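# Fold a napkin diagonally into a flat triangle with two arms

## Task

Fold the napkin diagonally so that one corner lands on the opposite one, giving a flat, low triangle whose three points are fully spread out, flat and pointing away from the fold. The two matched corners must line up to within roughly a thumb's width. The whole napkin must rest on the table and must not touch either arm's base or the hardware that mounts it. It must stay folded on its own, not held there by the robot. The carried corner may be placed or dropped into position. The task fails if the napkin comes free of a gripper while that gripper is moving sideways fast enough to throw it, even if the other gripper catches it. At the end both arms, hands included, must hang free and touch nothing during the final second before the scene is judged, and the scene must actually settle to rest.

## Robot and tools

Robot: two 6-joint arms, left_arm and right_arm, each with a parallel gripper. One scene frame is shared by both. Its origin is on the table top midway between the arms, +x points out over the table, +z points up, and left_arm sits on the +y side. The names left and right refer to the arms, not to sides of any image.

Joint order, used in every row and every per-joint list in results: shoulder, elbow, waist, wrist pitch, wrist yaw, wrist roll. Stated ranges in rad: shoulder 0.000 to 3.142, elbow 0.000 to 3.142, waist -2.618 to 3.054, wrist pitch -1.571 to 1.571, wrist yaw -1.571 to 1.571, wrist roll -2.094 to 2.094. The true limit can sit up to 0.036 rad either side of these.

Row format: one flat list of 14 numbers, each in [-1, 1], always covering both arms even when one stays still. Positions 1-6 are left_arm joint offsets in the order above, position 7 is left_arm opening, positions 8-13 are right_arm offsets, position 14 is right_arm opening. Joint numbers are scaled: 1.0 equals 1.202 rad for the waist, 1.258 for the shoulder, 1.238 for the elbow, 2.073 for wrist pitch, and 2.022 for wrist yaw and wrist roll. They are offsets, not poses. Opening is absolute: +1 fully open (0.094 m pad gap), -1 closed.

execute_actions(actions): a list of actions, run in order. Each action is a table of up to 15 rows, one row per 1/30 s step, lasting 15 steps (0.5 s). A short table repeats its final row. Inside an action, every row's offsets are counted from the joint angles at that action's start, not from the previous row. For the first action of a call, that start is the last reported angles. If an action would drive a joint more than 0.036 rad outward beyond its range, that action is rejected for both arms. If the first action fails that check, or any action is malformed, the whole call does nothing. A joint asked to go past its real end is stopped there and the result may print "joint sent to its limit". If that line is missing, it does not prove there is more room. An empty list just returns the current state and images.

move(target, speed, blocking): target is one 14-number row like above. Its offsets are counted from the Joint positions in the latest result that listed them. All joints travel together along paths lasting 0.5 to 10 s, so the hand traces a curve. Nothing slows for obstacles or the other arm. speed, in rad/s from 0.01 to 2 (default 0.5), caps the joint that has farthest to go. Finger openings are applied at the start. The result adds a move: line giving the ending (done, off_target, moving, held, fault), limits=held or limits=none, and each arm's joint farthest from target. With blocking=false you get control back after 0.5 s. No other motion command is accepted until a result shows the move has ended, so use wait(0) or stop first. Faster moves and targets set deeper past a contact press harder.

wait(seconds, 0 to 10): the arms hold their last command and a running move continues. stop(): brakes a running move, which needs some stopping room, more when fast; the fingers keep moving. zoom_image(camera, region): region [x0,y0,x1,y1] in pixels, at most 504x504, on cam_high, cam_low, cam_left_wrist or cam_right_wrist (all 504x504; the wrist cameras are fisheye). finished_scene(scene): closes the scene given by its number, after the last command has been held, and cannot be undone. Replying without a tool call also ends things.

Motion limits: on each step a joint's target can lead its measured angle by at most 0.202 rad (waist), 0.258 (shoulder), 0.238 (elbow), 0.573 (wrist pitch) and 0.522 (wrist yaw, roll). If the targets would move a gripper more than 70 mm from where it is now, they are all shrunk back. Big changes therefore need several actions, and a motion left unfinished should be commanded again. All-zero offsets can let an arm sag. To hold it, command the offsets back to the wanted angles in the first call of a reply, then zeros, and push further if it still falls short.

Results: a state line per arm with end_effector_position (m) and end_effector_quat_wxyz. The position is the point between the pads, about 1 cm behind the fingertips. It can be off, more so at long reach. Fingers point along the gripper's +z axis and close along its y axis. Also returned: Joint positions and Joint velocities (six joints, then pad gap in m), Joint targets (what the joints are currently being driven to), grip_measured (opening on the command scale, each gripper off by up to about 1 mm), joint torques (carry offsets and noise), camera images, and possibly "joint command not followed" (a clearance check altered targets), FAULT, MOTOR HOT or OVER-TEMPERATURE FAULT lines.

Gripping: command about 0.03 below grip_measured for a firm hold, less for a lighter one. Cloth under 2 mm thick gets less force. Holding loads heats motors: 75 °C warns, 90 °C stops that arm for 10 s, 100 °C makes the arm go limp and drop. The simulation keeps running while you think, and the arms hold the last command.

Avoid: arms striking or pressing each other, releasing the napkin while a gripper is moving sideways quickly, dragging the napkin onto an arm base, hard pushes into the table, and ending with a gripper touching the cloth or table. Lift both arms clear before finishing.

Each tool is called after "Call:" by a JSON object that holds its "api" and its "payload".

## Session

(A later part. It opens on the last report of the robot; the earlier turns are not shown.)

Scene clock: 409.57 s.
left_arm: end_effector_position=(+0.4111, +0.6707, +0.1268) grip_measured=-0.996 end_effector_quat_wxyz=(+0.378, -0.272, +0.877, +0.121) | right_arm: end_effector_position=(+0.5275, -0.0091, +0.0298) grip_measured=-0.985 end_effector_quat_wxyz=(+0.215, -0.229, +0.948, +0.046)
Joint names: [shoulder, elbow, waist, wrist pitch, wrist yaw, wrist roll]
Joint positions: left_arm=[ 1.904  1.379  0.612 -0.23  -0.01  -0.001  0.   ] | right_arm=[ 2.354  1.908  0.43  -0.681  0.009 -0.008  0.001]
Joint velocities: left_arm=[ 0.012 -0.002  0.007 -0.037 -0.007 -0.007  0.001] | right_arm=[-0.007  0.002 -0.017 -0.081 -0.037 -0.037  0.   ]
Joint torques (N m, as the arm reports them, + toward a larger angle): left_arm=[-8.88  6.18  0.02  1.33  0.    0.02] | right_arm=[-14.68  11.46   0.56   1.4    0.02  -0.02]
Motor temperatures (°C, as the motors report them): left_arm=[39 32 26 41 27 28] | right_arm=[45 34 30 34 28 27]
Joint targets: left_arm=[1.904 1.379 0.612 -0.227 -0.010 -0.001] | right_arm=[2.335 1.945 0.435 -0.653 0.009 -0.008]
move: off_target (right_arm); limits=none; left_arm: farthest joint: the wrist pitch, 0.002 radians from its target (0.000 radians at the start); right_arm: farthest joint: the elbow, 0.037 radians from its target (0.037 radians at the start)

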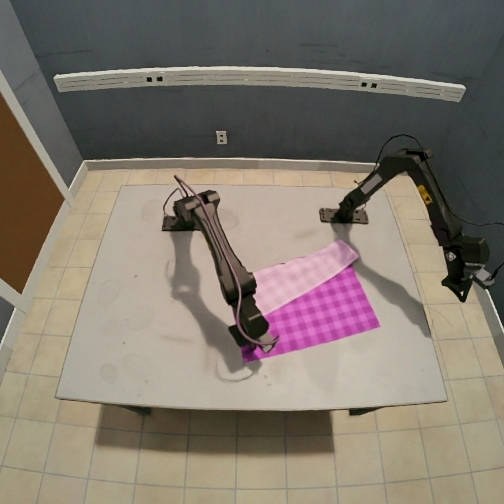

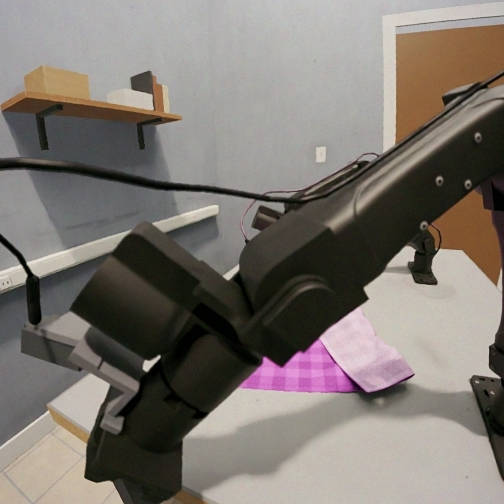

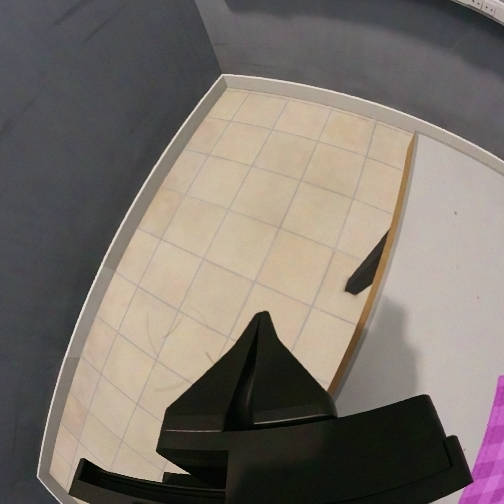

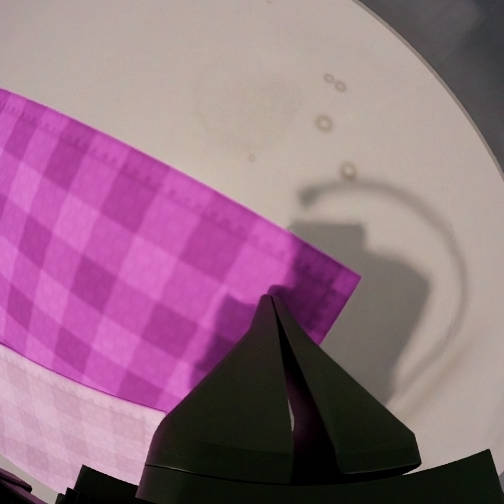

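Call:
{"api": "move", "payload": {"target": [0,0,0,0,0,0,-1, 0.035,0.005,0,0,0,0,-1], "speed": 0.1}}

Call:
{"api": "move", "payload": {"target": [0,0,0,0,0,0,-1, 0.018,0.0,-0.22,0,0,0,-1], "speed": 0.15}}

Scene clock: 411.07 s.
left_arm: end_effector_position=(+0.4107, +0.6704, +0.1262) grip_measured=-0.996 end_effector_quat_wxyz=(+0.376, -0.273, +0.877, +0.121) | right_arm: end_effector_position=(+0.5261, -0.0098, +0.0168) grip_measured=-0.985 end_effector_quat_wxyz=(+0.205, -0.230, +0.950, +0.044)
Joint names: [shoulder, elbow, waist, wrist pitch, wrist yaw, wrist roll]
Joint positions: left_arm=[ 1.904  1.379  0.612 -0.233 -0.01  -0.001  0.   ] | right_arm=[ 2.379  1.908  0.43  -0.677  0.009 -0.008  0.001]
Joint velocities: left_arm=[-0.017 -0.022  0.007  0.051  0.066  0.037  0.   ] | right_arm=[ 0.002  0.007 -0.017 -0.095 -0.037 -0.022  0.001]
Joint torques (N m, as the arm reports them, + toward a larger angle): left_arm=[-8.96  6.21 -0.06  1.33 -0.01  0.01] | right_arm=[-11.89   8.82   0.02   1.03   0.01  -0.02]
Motor temperatures (°C, as the motors report them): left_arm=[39 32 26 41 27 28] | right_arm=[45 34 30 34 28 27]
Joint targets: left_arm=[1.904 1.379 0.612 -0.230 -0.010 -0.001] | right_arm=[2.398 1.914 0.430 -0.680 0.009 -0.008]
move: done; limits=none; left_arm: farthest joint: the wrist pitch, 0.003 radians from its target (0.000 radians at the start); right_arm: farthest joint: the shoulder, 0.019 radians from its target (0.044 radians at the start)

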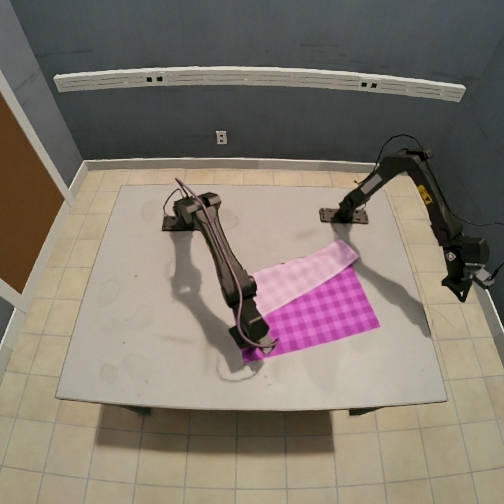

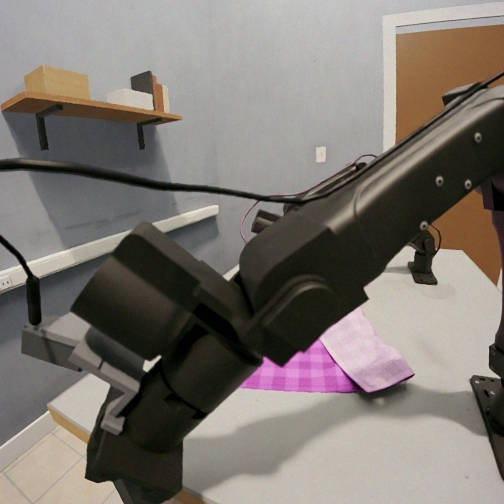

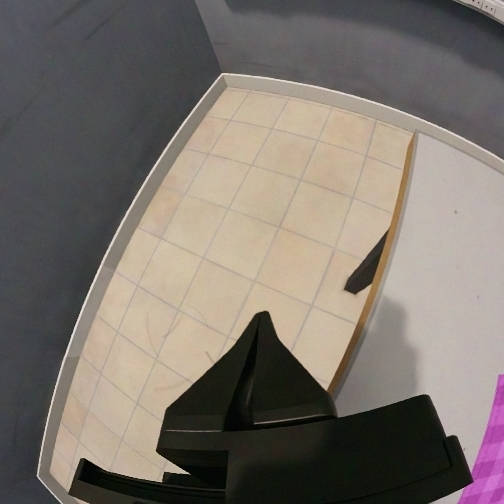

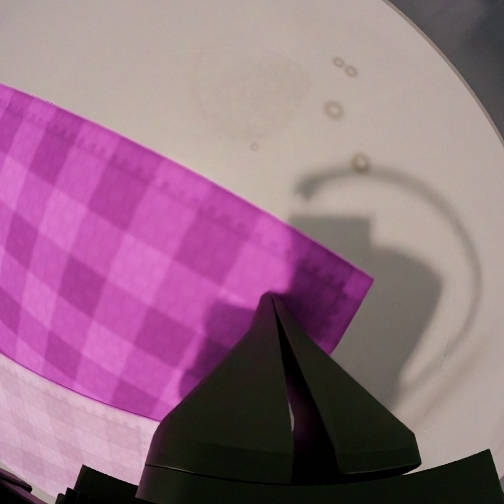

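Scene clock: 413.20 s.
left_arm: end_effector_position=(+0.4103, +0.6701, +0.1257) grip_measured=-0.996 end_effector_quat_wxyz=(+0.375, -0.273, +0.878, +0.120) | right_arm: end_effector_position=(+0.5730, -0.1419, +0.0168) grip_measured=-0.985 end_effector_quat_wxyz=(+0.209, -0.108, +0.972, +0.024)
Joint names: [shoulder, elbow, waist, wrist pitch, wrist yaw, wrist roll]
Joint positions: left_arm=[ 1.904  1.379  0.612 -0.236 -0.01  -0.001  0.   ] | right_arm=[ 2.379  1.908  0.174 -0.677 -0.004 -0.008  0.001]
Joint velocities: left_arm=[ 0.002 -0.017 -0.012 -0.007  0.022 -0.022  0.001] | right_arm=[ 0.012  0.002 -0.002  0.022  0.007 -0.095 -0.001]
Joint torques (N m, as the arm reports them, + toward a larger angle): left_arm=[-8.93  6.14  0.    1.33  0.01  0.03] | right_arm=[-11.64   8.22  -0.76   1.06   0.12  -0.02]
Motor temperatures (°C, as the motors report them): left_arm=[39 32 26 41 27 28] | right_arm=[45 34 30 34 28 27]
Joint targets: left_arm=[1.904 1.379 0.612 -0.233 -0.010 -0.001] | right_arm=[2.401 1.908 0.166 -0.677 0.009 -0.008]
move: off_target (right_arm); limits=none; left_arm: farthest joint: the wrist pitch, 0.003 radians from its target (0.000 radians at the start); right_arm: farthest joint: the shoulder, 0.023 radians from its target (0.023 radians at the start)

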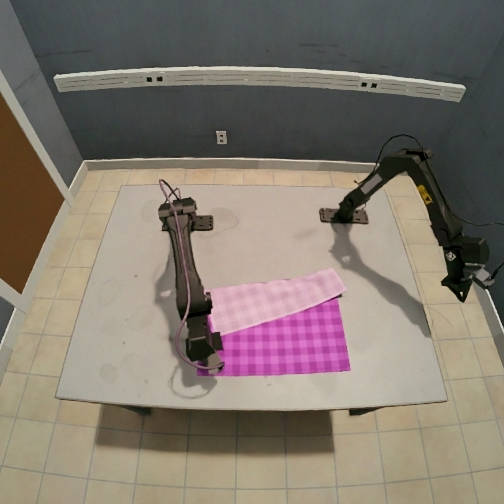

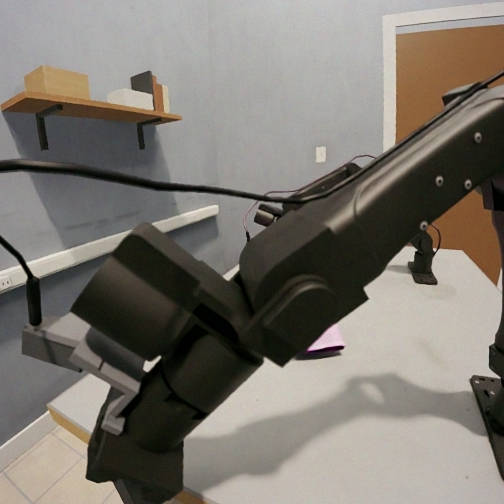

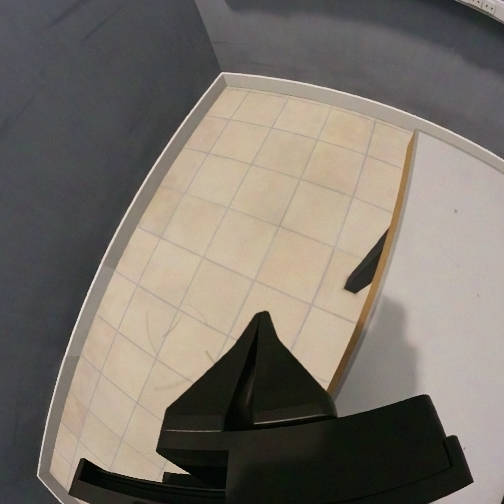

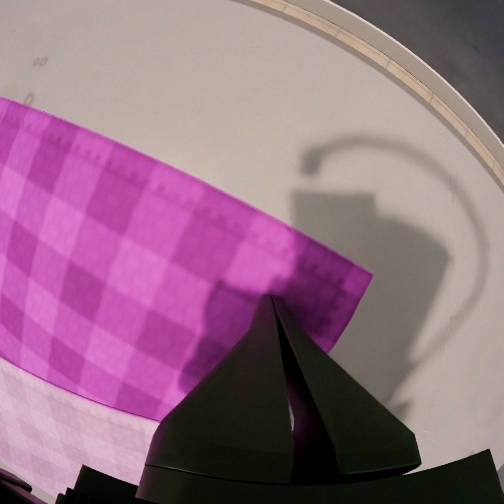

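Call:
{"api": "move", "payload": {"target": [0,0,0,0,0,0,-1, -0.09,0,0,0,0,0,-1], "speed": 0.3}}

Call:
{"api": "move", "payload": {"target": [0.23,0.2,-0.675,0.08,0,0,-1, -0.19,-0.25,0.105,-0.02,0,0,-0.2], "speed": 0.6}}

Scene clock: 417.77 s.
left_arm: end_effector_position=(+0.4099, +0.6698, +0.1252) grip_measured=-0.996 end_effector_quat_wxyz=(+0.374, -0.273, +0.878, +0.120) | right_arm: end_effector_position=(+0.5799, -0.1404, +0.0662) grip_measured=-0.985 end_effector_quat_wxyz=(+0.253, -0.107, +0.961, +0.028)
Joint names: [shoulder, elbow, waist, wrist pitch, wrist yaw, wrist roll]
Joint positions: left_arm=[ 1.904  1.379  0.612 -0.239 -0.01  -0.001  0.   ] | right_arm=[ 2.287  1.908  0.174 -0.677 -0.005 -0.008  0.001]
Joint velocities: left_arm=[ 0.007  0.002 -0.022  0.007 -0.051  0.022  0.   ] | right_arm=[-0.007 -0.012  0.012  0.007  0.037 -0.007 -0.001]
Joint torques (N m, as the arm reports them, + toward a larger angle): left_arm=[-8.89  6.14 -0.03  1.32  0.01 -0.02] | right_arm=[-14.58   8.41   0.02   1.21   0.02  -0.02]
Motor temperatures (°C, as the motors report them): left_arm=[39 32 26 41 27 28] | right_arm=[45 34 30 34 28 27]
Joint targets: left_arm=[1.904 1.379 0.612 -0.236 -0.010 -0.001] | right_arm=[2.265 1.908 0.174 -0.677 -0.004 -0.008]
move: off_target (right_arm); limits=none; left_arm: farthest joint: the wrist pitch, 0.003 radians from its target (0.000 radians at the start); right_arm: farthest joint: the shoulder, 0.022 radians from its target (0.113 radians at the start)

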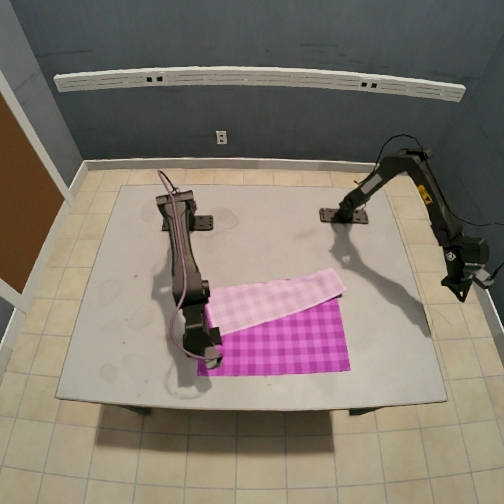

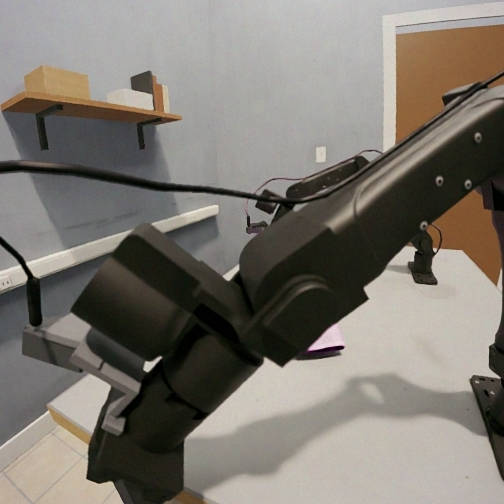

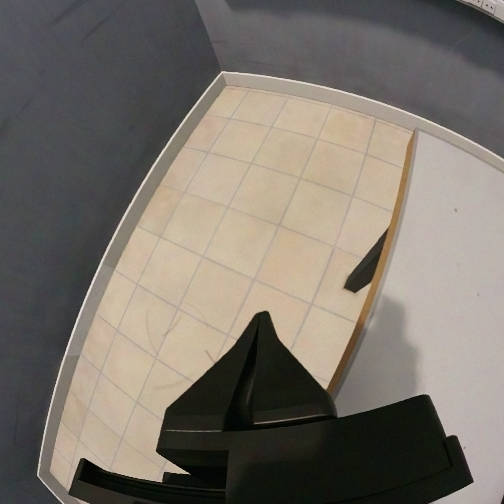

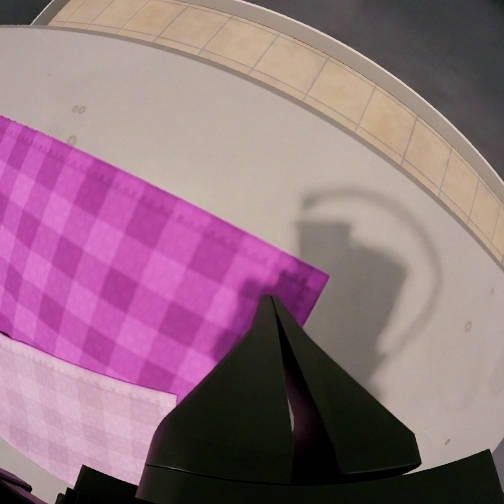

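Scene clock: 419.77 s.
left_arm: end_effector_position=(+0.5614, +0.2415, +0.0807) grip_measured=-0.996 end_effector_quat_wxyz=(+0.418, +0.098, +0.902, -0.043) | right_arm: end_effector_position=(+0.4879, -0.1002, +0.0589) grip_measured=-0.202 end_effector_quat_wxyz=(+0.188, -0.167, +0.967, +0.033)
Joint names: [shoulder, elbow, waist, wrist pitch, wrist yaw, wrist roll]
Joint positions: left_arm=[ 2.2    1.592 -0.205 -0.094 -0.007 -0.001  0.   ] | right_arm=[ 2.083  1.605  0.295 -0.709 -0.005 -0.008  0.037]
Joint velocities: left_arm=[-0.002  0.002  0.017  0.007 -0.007  0.037 -0.   ] | right_arm=[ 0.007 -0.022 -0.002 -0.037 -0.037 -0.022 -0.   ]
Joint torques (N m, as the arm reports them, + toward a larger angle): left_arm=[-11.41   8.66   0.47   1.55  -0.01   0.02] | right_arm=[-13.78   7.55   0.53   0.9    0.01  -0.02]
Motor temperatures (°C, as the motors report them): left_arm=[40 33 26 41 27 28] | right_arm=[45 34 30 34 28 27]
Joint targets: left_arm=[2.193 1.626 -0.199 -0.073 -0.010 -0.001] | right_arm=[2.048 1.599 0.300 -0.719 -0.005 -0.008]
move: off_target (left_arm, right_arm); limits=none; left_arm: farthest joint: the elbow, 0.034 radians from its target (0.248 radians at the start); right_arm: farthest joint: the shoulder, 0.035 radians from its target (0.240 radians at the start)

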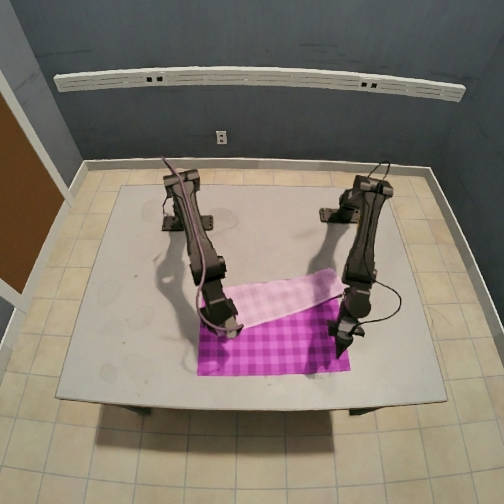

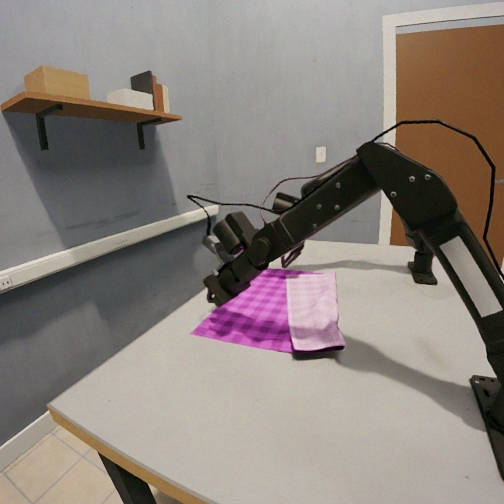

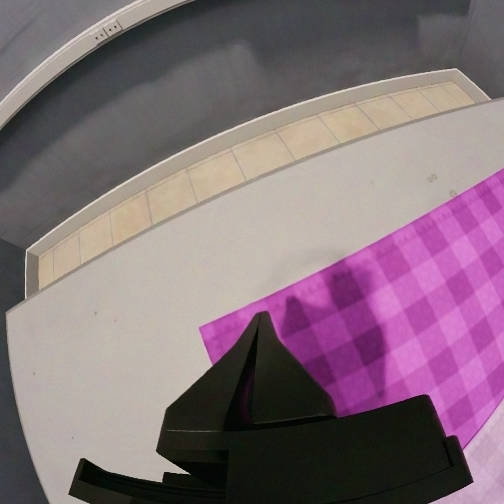

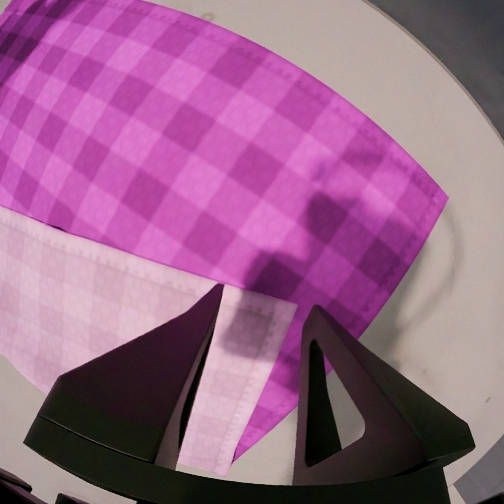

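Call:
{"api": "move", "payload": {"target": [0.095,0,0,-0.005,0,0,-1, -0.02,-0.075,0.05,0,0,0,-0.2], "speed": 0.15}}

Scene clock: 421.80 s.
left_arm: end_effector_position=(+0.5542, +0.2431, +0.0207) grip_measured=-0.996 end_effector_quat_wxyz=(+0.370, +0.100, +0.923, -0.038) | right_arm: end_effector_position=(+0.4536, -0.0857, +0.0301) grip_measured=-0.202 end_effector_quat_wxyz=(+0.144, -0.195, +0.970, +0.030)
Joint names: [shoulder, elbow, waist, wrist pitch, wrist yaw, wrist roll]
Joint positions: left_arm=[ 2.304  1.592 -0.205 -0.096 -0.007 -0.001  0.   ] | right_arm=[ 2.083  1.517  0.349 -0.709 -0.005 -0.008  0.037]
Joint velocities: left_arm=[-0.012 -0.012 -0.012  0.066 -0.081 -0.022 -0.   ] | right_arm=[ 0.002 -0.002  0.007 -0.022  0.022 -0.007 -0.001]
Joint torques (N m, as the arm reports them, + toward a larger angle): left_arm=[-10.11   5.8   -0.03   1.16   0.01   0.01] | right_arm=[-12.77   7.42   0.6    0.84   0.02  -0.02]
Motor temperatures (°C, as the motors report them): left_arm=[40 33 26 41 27 28] | right_arm=[45 33 30 34 28 27]
Joint targets: left_arm=[2.320 1.592 -0.205 -0.105 -0.007 -0.001] | right_arm=[2.058 1.513 0.355 -0.709 -0.005 -0.008]
move: off_target (right_arm); limits=none; left_arm: farthest joint: the shoulder, 0.016 radians from its target (0.119 radians at the start); right_arm: farthest joint: the shoulder, 0.026 radians from its target (0.026 radians at the start)

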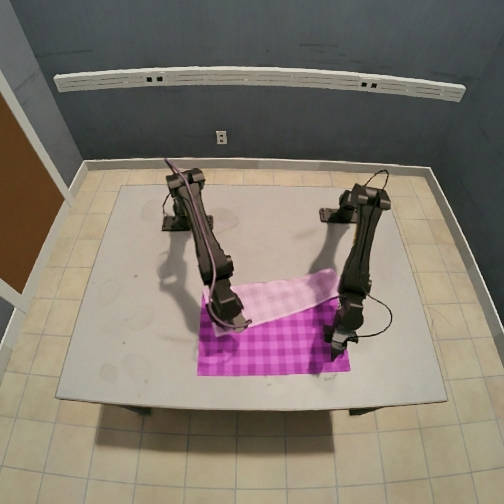

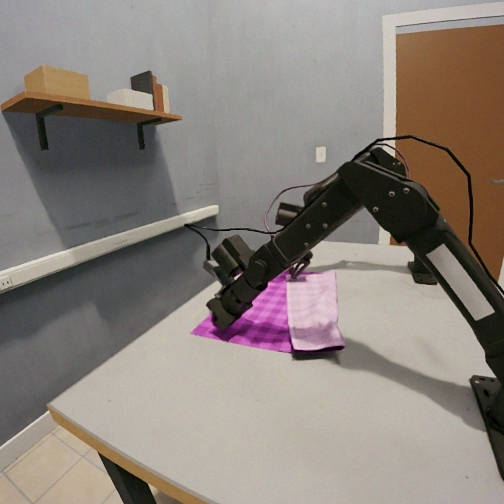

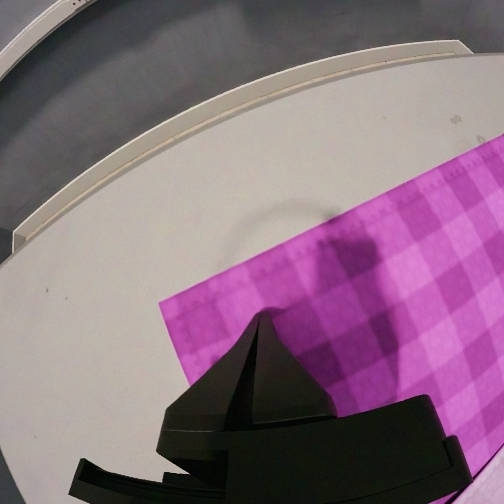

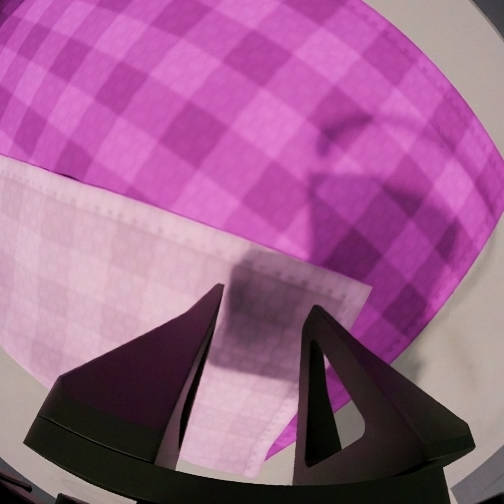

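Call:
{"api": "move", "payload": {"target": [0.013,0,0,-0.005,0,0,-1, 0.045,0,0,0,0,0,-0.2], "speed": 0.1}}

Call:
{"api": "execute_actions", "payload": {"actions": [[[0.013,0,0,-0.005,0,0,-1, 0.02,0,0,0,0,0,-0.45]],[[0.013,0,0,-0.005,0,0,-1, 0.02,0,0,0,0,0,-0.7]],[[0.013,0,0,-0.005,0,0,-1, 0.02,0,0,0,0,0,-1]]]}}

Call:
{"api": "move", "payload": {"target": [0.013,0,0,-0.005,0,0,-1, -0.06,0,0,0,0,0,-1], "speed": 0.1}}

Scene clock: 424.00 s.
left_arm: end_effector_position=(+0.5545, +0.2430, +0.0210) grip_measured=-0.996 end_effector_quat_wxyz=(+0.371, +0.100, +0.922, -0.038) | right_arm: end_effector_position=(+0.4506, -0.0869, +0.0152) grip_measured=-0.202 end_effector_quat_wxyz=(+0.128, -0.195, +0.972, +0.027)
Joint names: [shoulder, elbow, waist, wrist pitch, wrist yaw, wrist roll]
Joint positions: left_arm=[ 2.304  1.592 -0.205 -0.095 -0.007 -0.001  0.   ] | right_arm=[ 2.117  1.517  0.349 -0.708 -0.005 -0.008  0.037]
Joint velocities: left_arm=[ 0.017  0.027  0.007 -0.022 -0.007 -0.037  0.   ] | right_arm=[ 0.002 -0.002  0.002  0.066  0.022 -0.066  0.   ]
Joint torques (N m, as the arm reports them, + toward a larger angle): left_arm=[-10.17   5.82  -0.04   1.16   0.     0.  ] | right_arm=[-9.33  7.73  0.04  0.78  0.01 -0.02]
Motor temperatures (°C, as the motors report them): left_arm=[40 33 26 41 27 28] | right_arm=[45 33 30 34 28 27]
Joint targets: left_arm=[2.320 1.592 -0.205 -0.107 -0.007 -0.001] | right_arm=[2.140 1.517 0.349 -0.709 -0.005 -0.008]
move: off_target (right_arm); limits=none; left_arm: farthest joint: the shoulder, 0.017 radians from its target (0.017 radians at the start); right_arm: farthest joint: the shoulder, 0.022 radians from its target (0.056 radians at the start)

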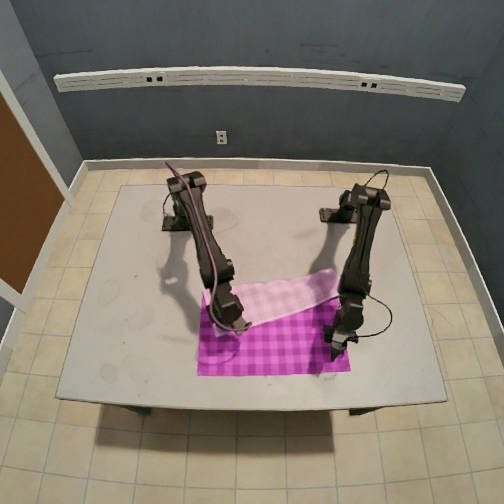

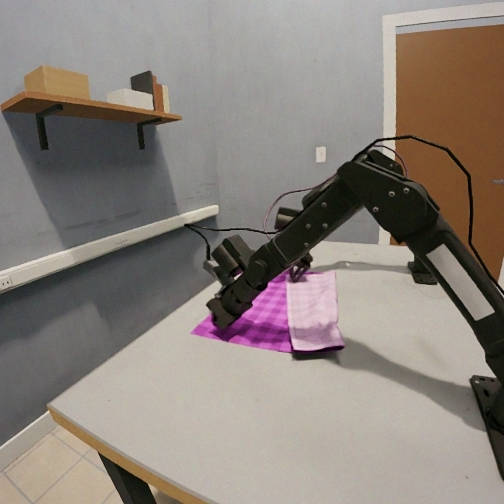

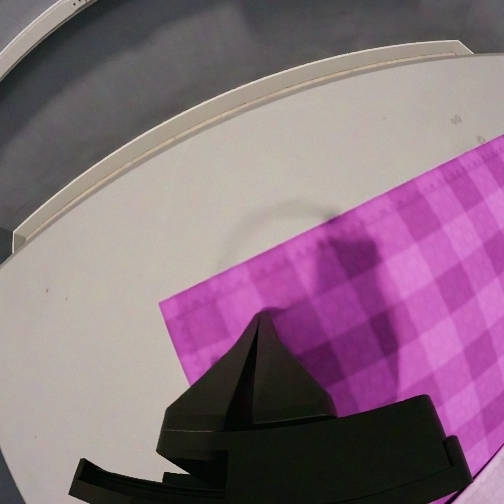

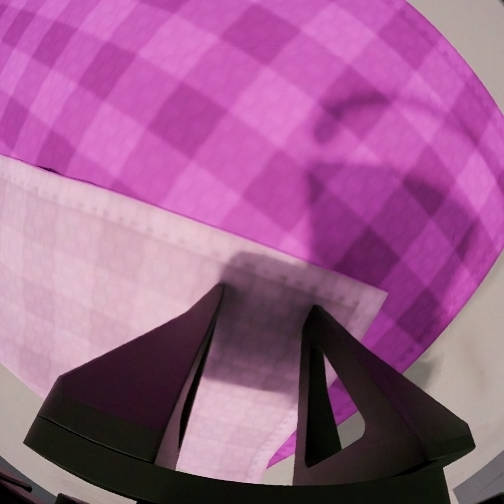

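Scene clock: 425.50 s.
left_arm: end_effector_position=(+0.5545, +0.2430, +0.0210) grip_measured=-0.996 end_effector_quat_wxyz=(+0.371, +0.100, +0.922, -0.038) | right_arm: end_effector_position=(+0.4510, -0.0875, +0.0153) grip_measured=-0.975 end_effector_quat_wxyz=(+0.128, -0.195, +0.972, +0.025)
Joint names: [shoulder, elbow, waist, wrist pitch, wrist yaw, wrist roll]
Joint positions: left_arm=[ 2.304  1.592 -0.205 -0.095 -0.007 -0.001  0.   ] | right_arm=[ 2.117  1.517  0.349 -0.708 -0.001 -0.008  0.001]
Joint velocities: left_arm=[ 0.007 -0.002 -0.002  0.051 -0.007 -0.037 -0.   ] | right_arm=[-0.002 -0.002  0.022  0.037 -0.007  0.037 -0.001]
Joint torques (N m, as the arm reports them, + toward a larger angle): left_arm=[-10.1    5.8    0.02   1.17  -0.01  -0.01] | right_arm=[-9.12  7.72  0.03  0.78 -0.03 -0.02]
Motor temperatures (°C, as the motors report them): left_arm=[40 33 26 41 27 28] | right_arm=[45 33 30 33 28 27]
Joint targets: left_arm=[2.320 1.592 -0.205 -0.105 -0.007 -0.001] | right_arm=[2.143 1.517 0.349 -0.708 -0.004 -0.008]

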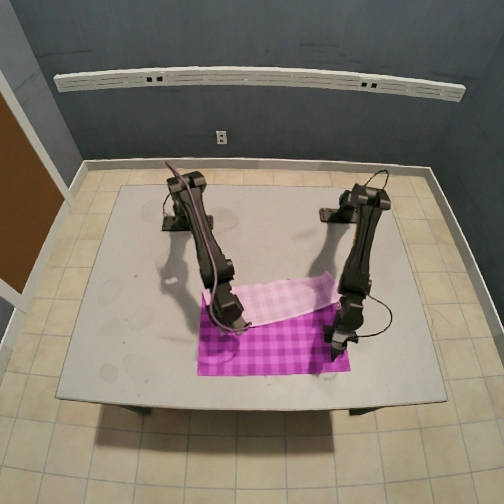

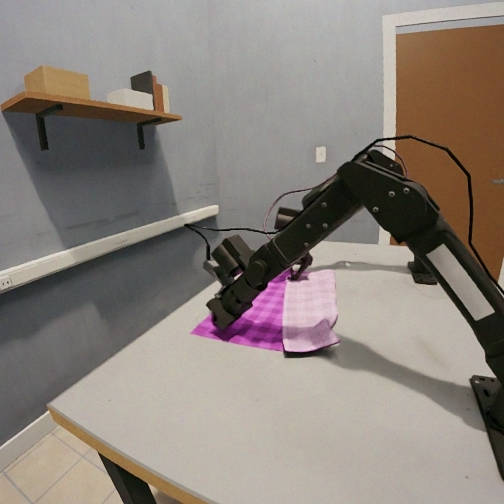

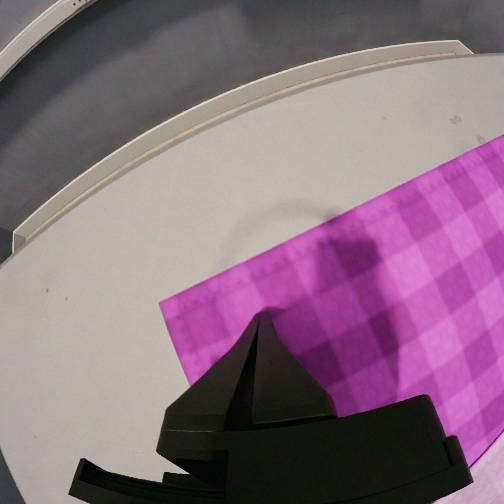

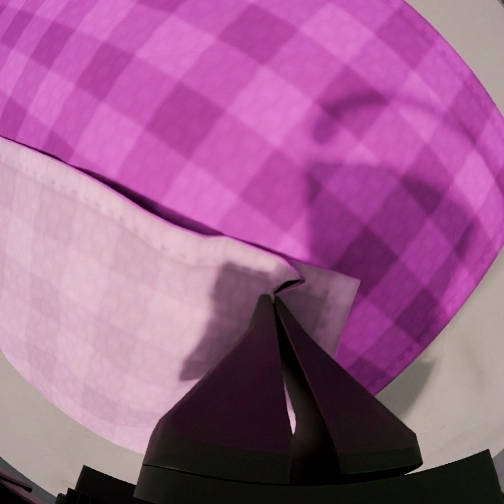

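Scene clock: 426.60 s.
left_arm: end_effector_position=(+0.5545, +0.2430, +0.0210) grip_measured=-0.996 end_effector_quat_wxyz=(+0.371, +0.100, +0.922, -0.038) | right_arm: end_effector_position=(+0.4547, -0.0860, +0.0342) grip_measured=-0.975 end_effector_quat_wxyz=(+0.149, -0.194, +0.969, +0.029)
Joint names: [shoulder, elbow, waist, wrist pitch, wrist yaw, wrist roll]
Joint positions: left_arm=[ 2.304  1.592 -0.205 -0.094 -0.007 -0.001  0.   ] | right_arm=[ 2.074  1.517  0.349 -0.708 -0.001 -0.008  0.001]
Joint velocities: left_arm=[-0.002 -0.007 -0.002  0.022 -0.037 -0.007 -0.   ] | right_arm=[-0.012 -0.002 -0.002 -0.037  0.022 -0.022 -0.   ]
Joint torques (N m, as the arm reports them, + toward a larger angle): left_arm=[-10.2    5.82   0.02   1.17  -0.01   0.  ] | right_arm=[-13.24   7.87   0.03   0.86   0.01  -0.02]
Motor temperatures (°C, as the motors report them): left_arm=[40 32 26 41 27 28] | right_arm=[45 33 30 33 28 27]
Joint targets: left_arm=[2.320 1.592 -0.205 -0.105 -0.007 -0.001] | right_arm=[2.042 1.517 0.349 -0.708 -0.001 -0.008]
move: off_target (right_arm); limits=none; left_arm: farthest joint: the shoulder, 0.017 radians from its target (0.017 radians at the start); right_arm: farthest joint: the shoulder, 0.033 radians from its target (0.076 radians at the start)

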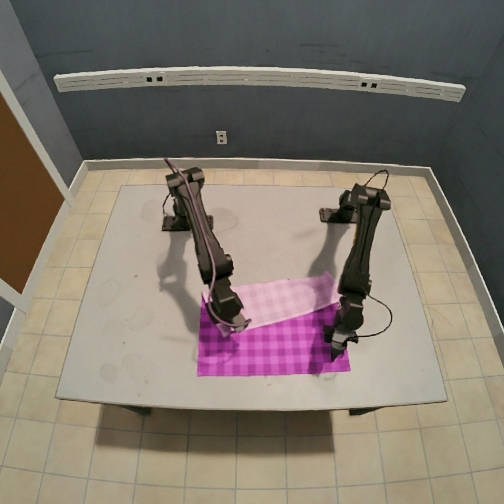

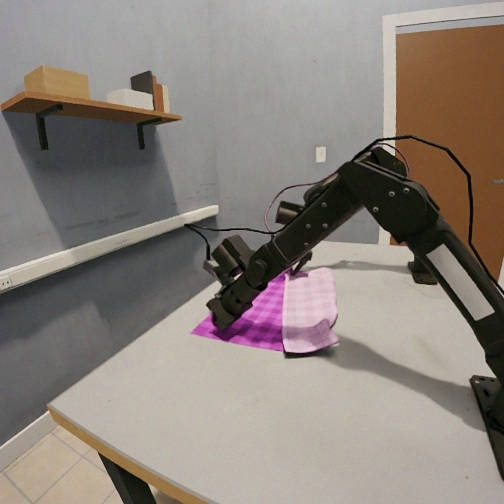

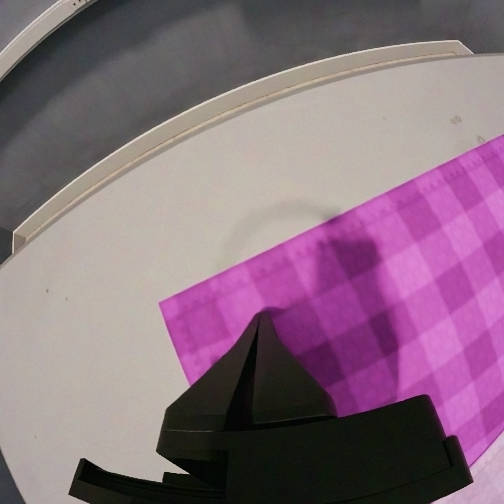

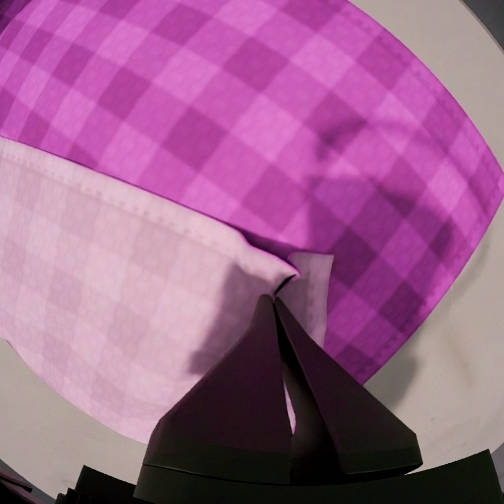

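Call:
{"api": "move", "payload": {"target": [0.013,0,0,-0.005,0,0,-1, 0.085,0.17,0.085,0,0,-0.15,-1], "speed": 0.15}}

Call:
{"api": "move", "payload": {"target": [0.013,0,0,-0.005,0,0,-1, 0.1,0.175,0.075,0.01,0,-0.15,-1], "speed": 0.15}}

Scene clock: 430.70 s.
left_arm: end_effector_position=(+0.5546, +0.2430, +0.0211) grip_measured=-0.996 end_effector_quat_wxyz=(+0.372, +0.100, +0.922, -0.038) | right_arm: end_effector_position=(+0.4759, -0.0250, +0.0417) grip_measured=-0.975 end_effector_quat_wxyz=(+0.185, -0.378, +0.907, +0.017)
Joint names: [shoulder, elbow, waist, wrist pitch, wrist yaw, wrist roll]
Joint positions: left_arm=[ 2.304  1.592 -0.205 -0.094 -0.007 -0.001  0.   ] | right_arm=[ 2.182  1.694  0.445 -0.709 -0.001 -0.306  0.001]
Joint velocities: left_arm=[ 0.017 -0.002 -0.012 -0.022 -0.037 -0.007  0.   ] | right_arm=[ 0.002  0.012  0.012 -0.037 -0.007 -0.007  0.   ]
Joint torques (N m, as the arm reports them, + toward a larger angle): left_arm=[-10.24   5.74  -0.06   1.17   0.01   0.  ] | right_arm=[-11.92  10.97   0.66   0.99   0.01  -0.08]
Motor temperatures (°C, as the motors report them): left_arm=[41 32 26 41 27 28] | right_arm=[45 34 30 33 28 27]
Joint targets: left_arm=[2.320 1.592 -0.205 -0.105 -0.007 -0.001] | right_arm=[2.181 1.727 0.451 -0.708 -0.001 -0.312]
move: off_target (right_arm); limits=none; left_arm: farthest joint: the shoulder, 0.017 radians from its target (0.017 radians at the start); right_arm: farthest joint: the elbow, 0.034 radians from its target (0.211 radians at the start)

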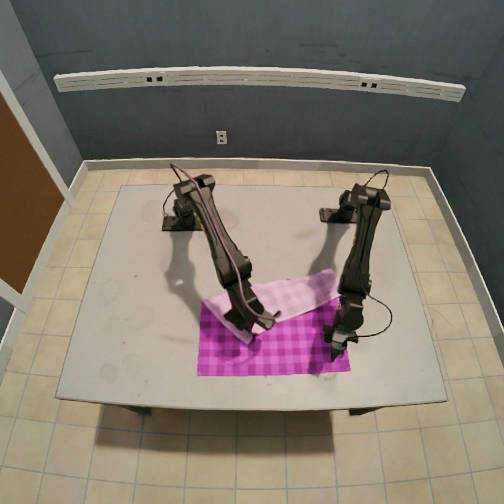

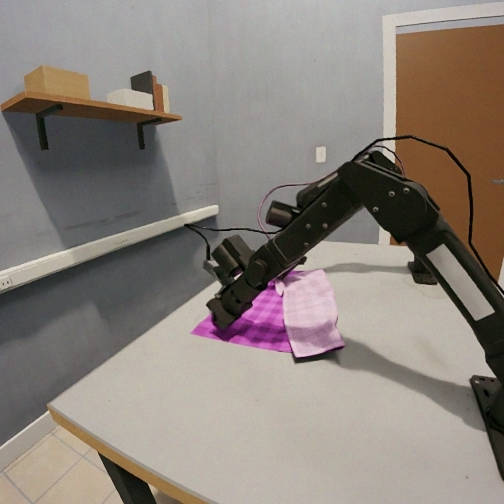

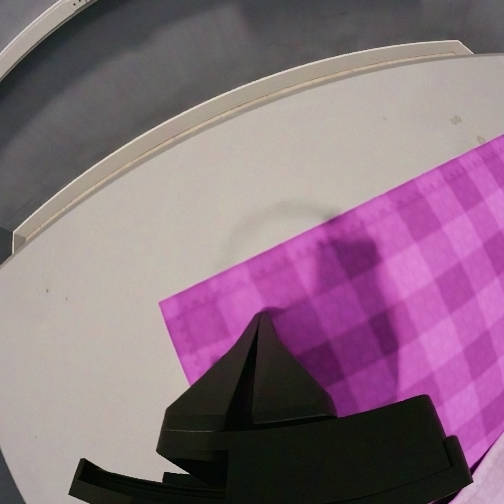

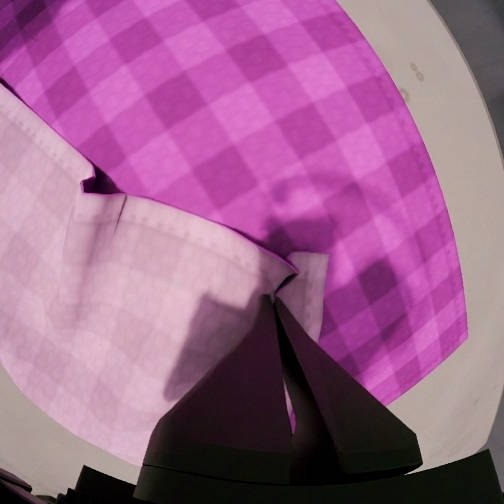

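Scene clock: 433.30 s.
left_arm: end_effector_position=(+0.5546, +0.2430, +0.0211) grip_measured=-0.996 end_effector_quat_wxyz=(+0.372, +0.100, +0.922, -0.038) | right_arm: end_effector_position=(+0.4900, +0.0340, +0.0395) grip_measured=-0.975 end_effector_quat_wxyz=(+0.213, -0.540, +0.814, -0.004)
Joint names: [shoulder, elbow, waist, wrist pitch, wrist yaw, wrist roll]
Joint positions: left_arm=[ 2.304  1.592 -0.205 -0.094 -0.007 -0.001  0.   ] | right_arm=[ 2.31   1.877  0.528 -0.709 -0.001 -0.604  0.001]
Joint velocities: left_arm=[-0.002 -0.002  0.002 -0.037  0.007 -0.037 -0.   ] | right_arm=[-0.017 -0.027 -0.012 -0.022  0.007 -0.051 -0.001]
Joint torques (N m, as the arm reports them, + toward a larger angle): left_arm=[-10.19   5.71  -0.03   1.18   0.01   0.  ] | right_arm=[-13.1   11.19   0.7    1.31   0.01  -0.07]
Motor temperatures (°C, as the motors report them): left_arm=[41 32 26 40 27 28] | right_arm=[45 34 30 33 28 27]
Joint targets: left_arm=[2.320 1.592 -0.205 -0.105 -0.007 -0.001] | right_arm=[2.308 1.911 0.535 -0.688 -0.001 -0.609]
move: off_target (right_arm); limits=none; left_arm: farthest joint: the shoulder, 0.017 radians from its target (0.017 radians at the start); right_arm: farthest joint: the elbow, 0.034 radians from its target (0.217 radians at the start)

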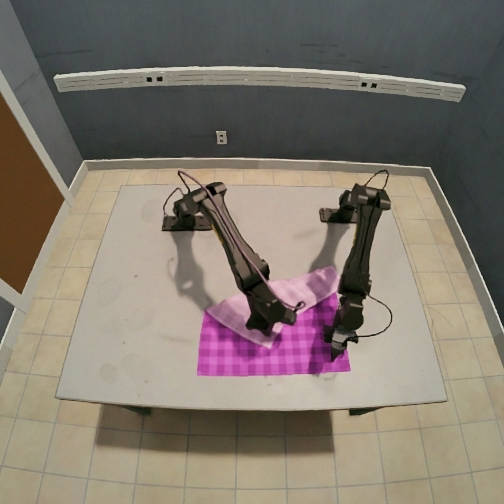

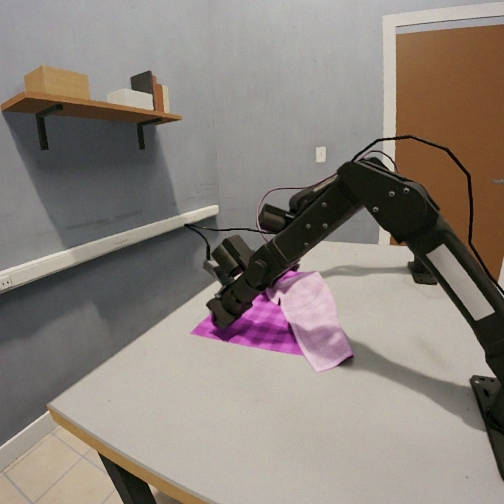

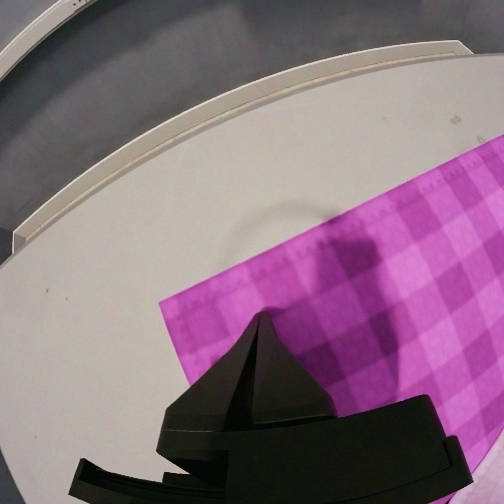

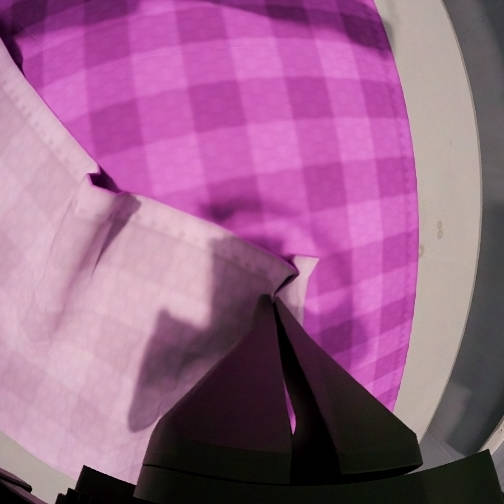

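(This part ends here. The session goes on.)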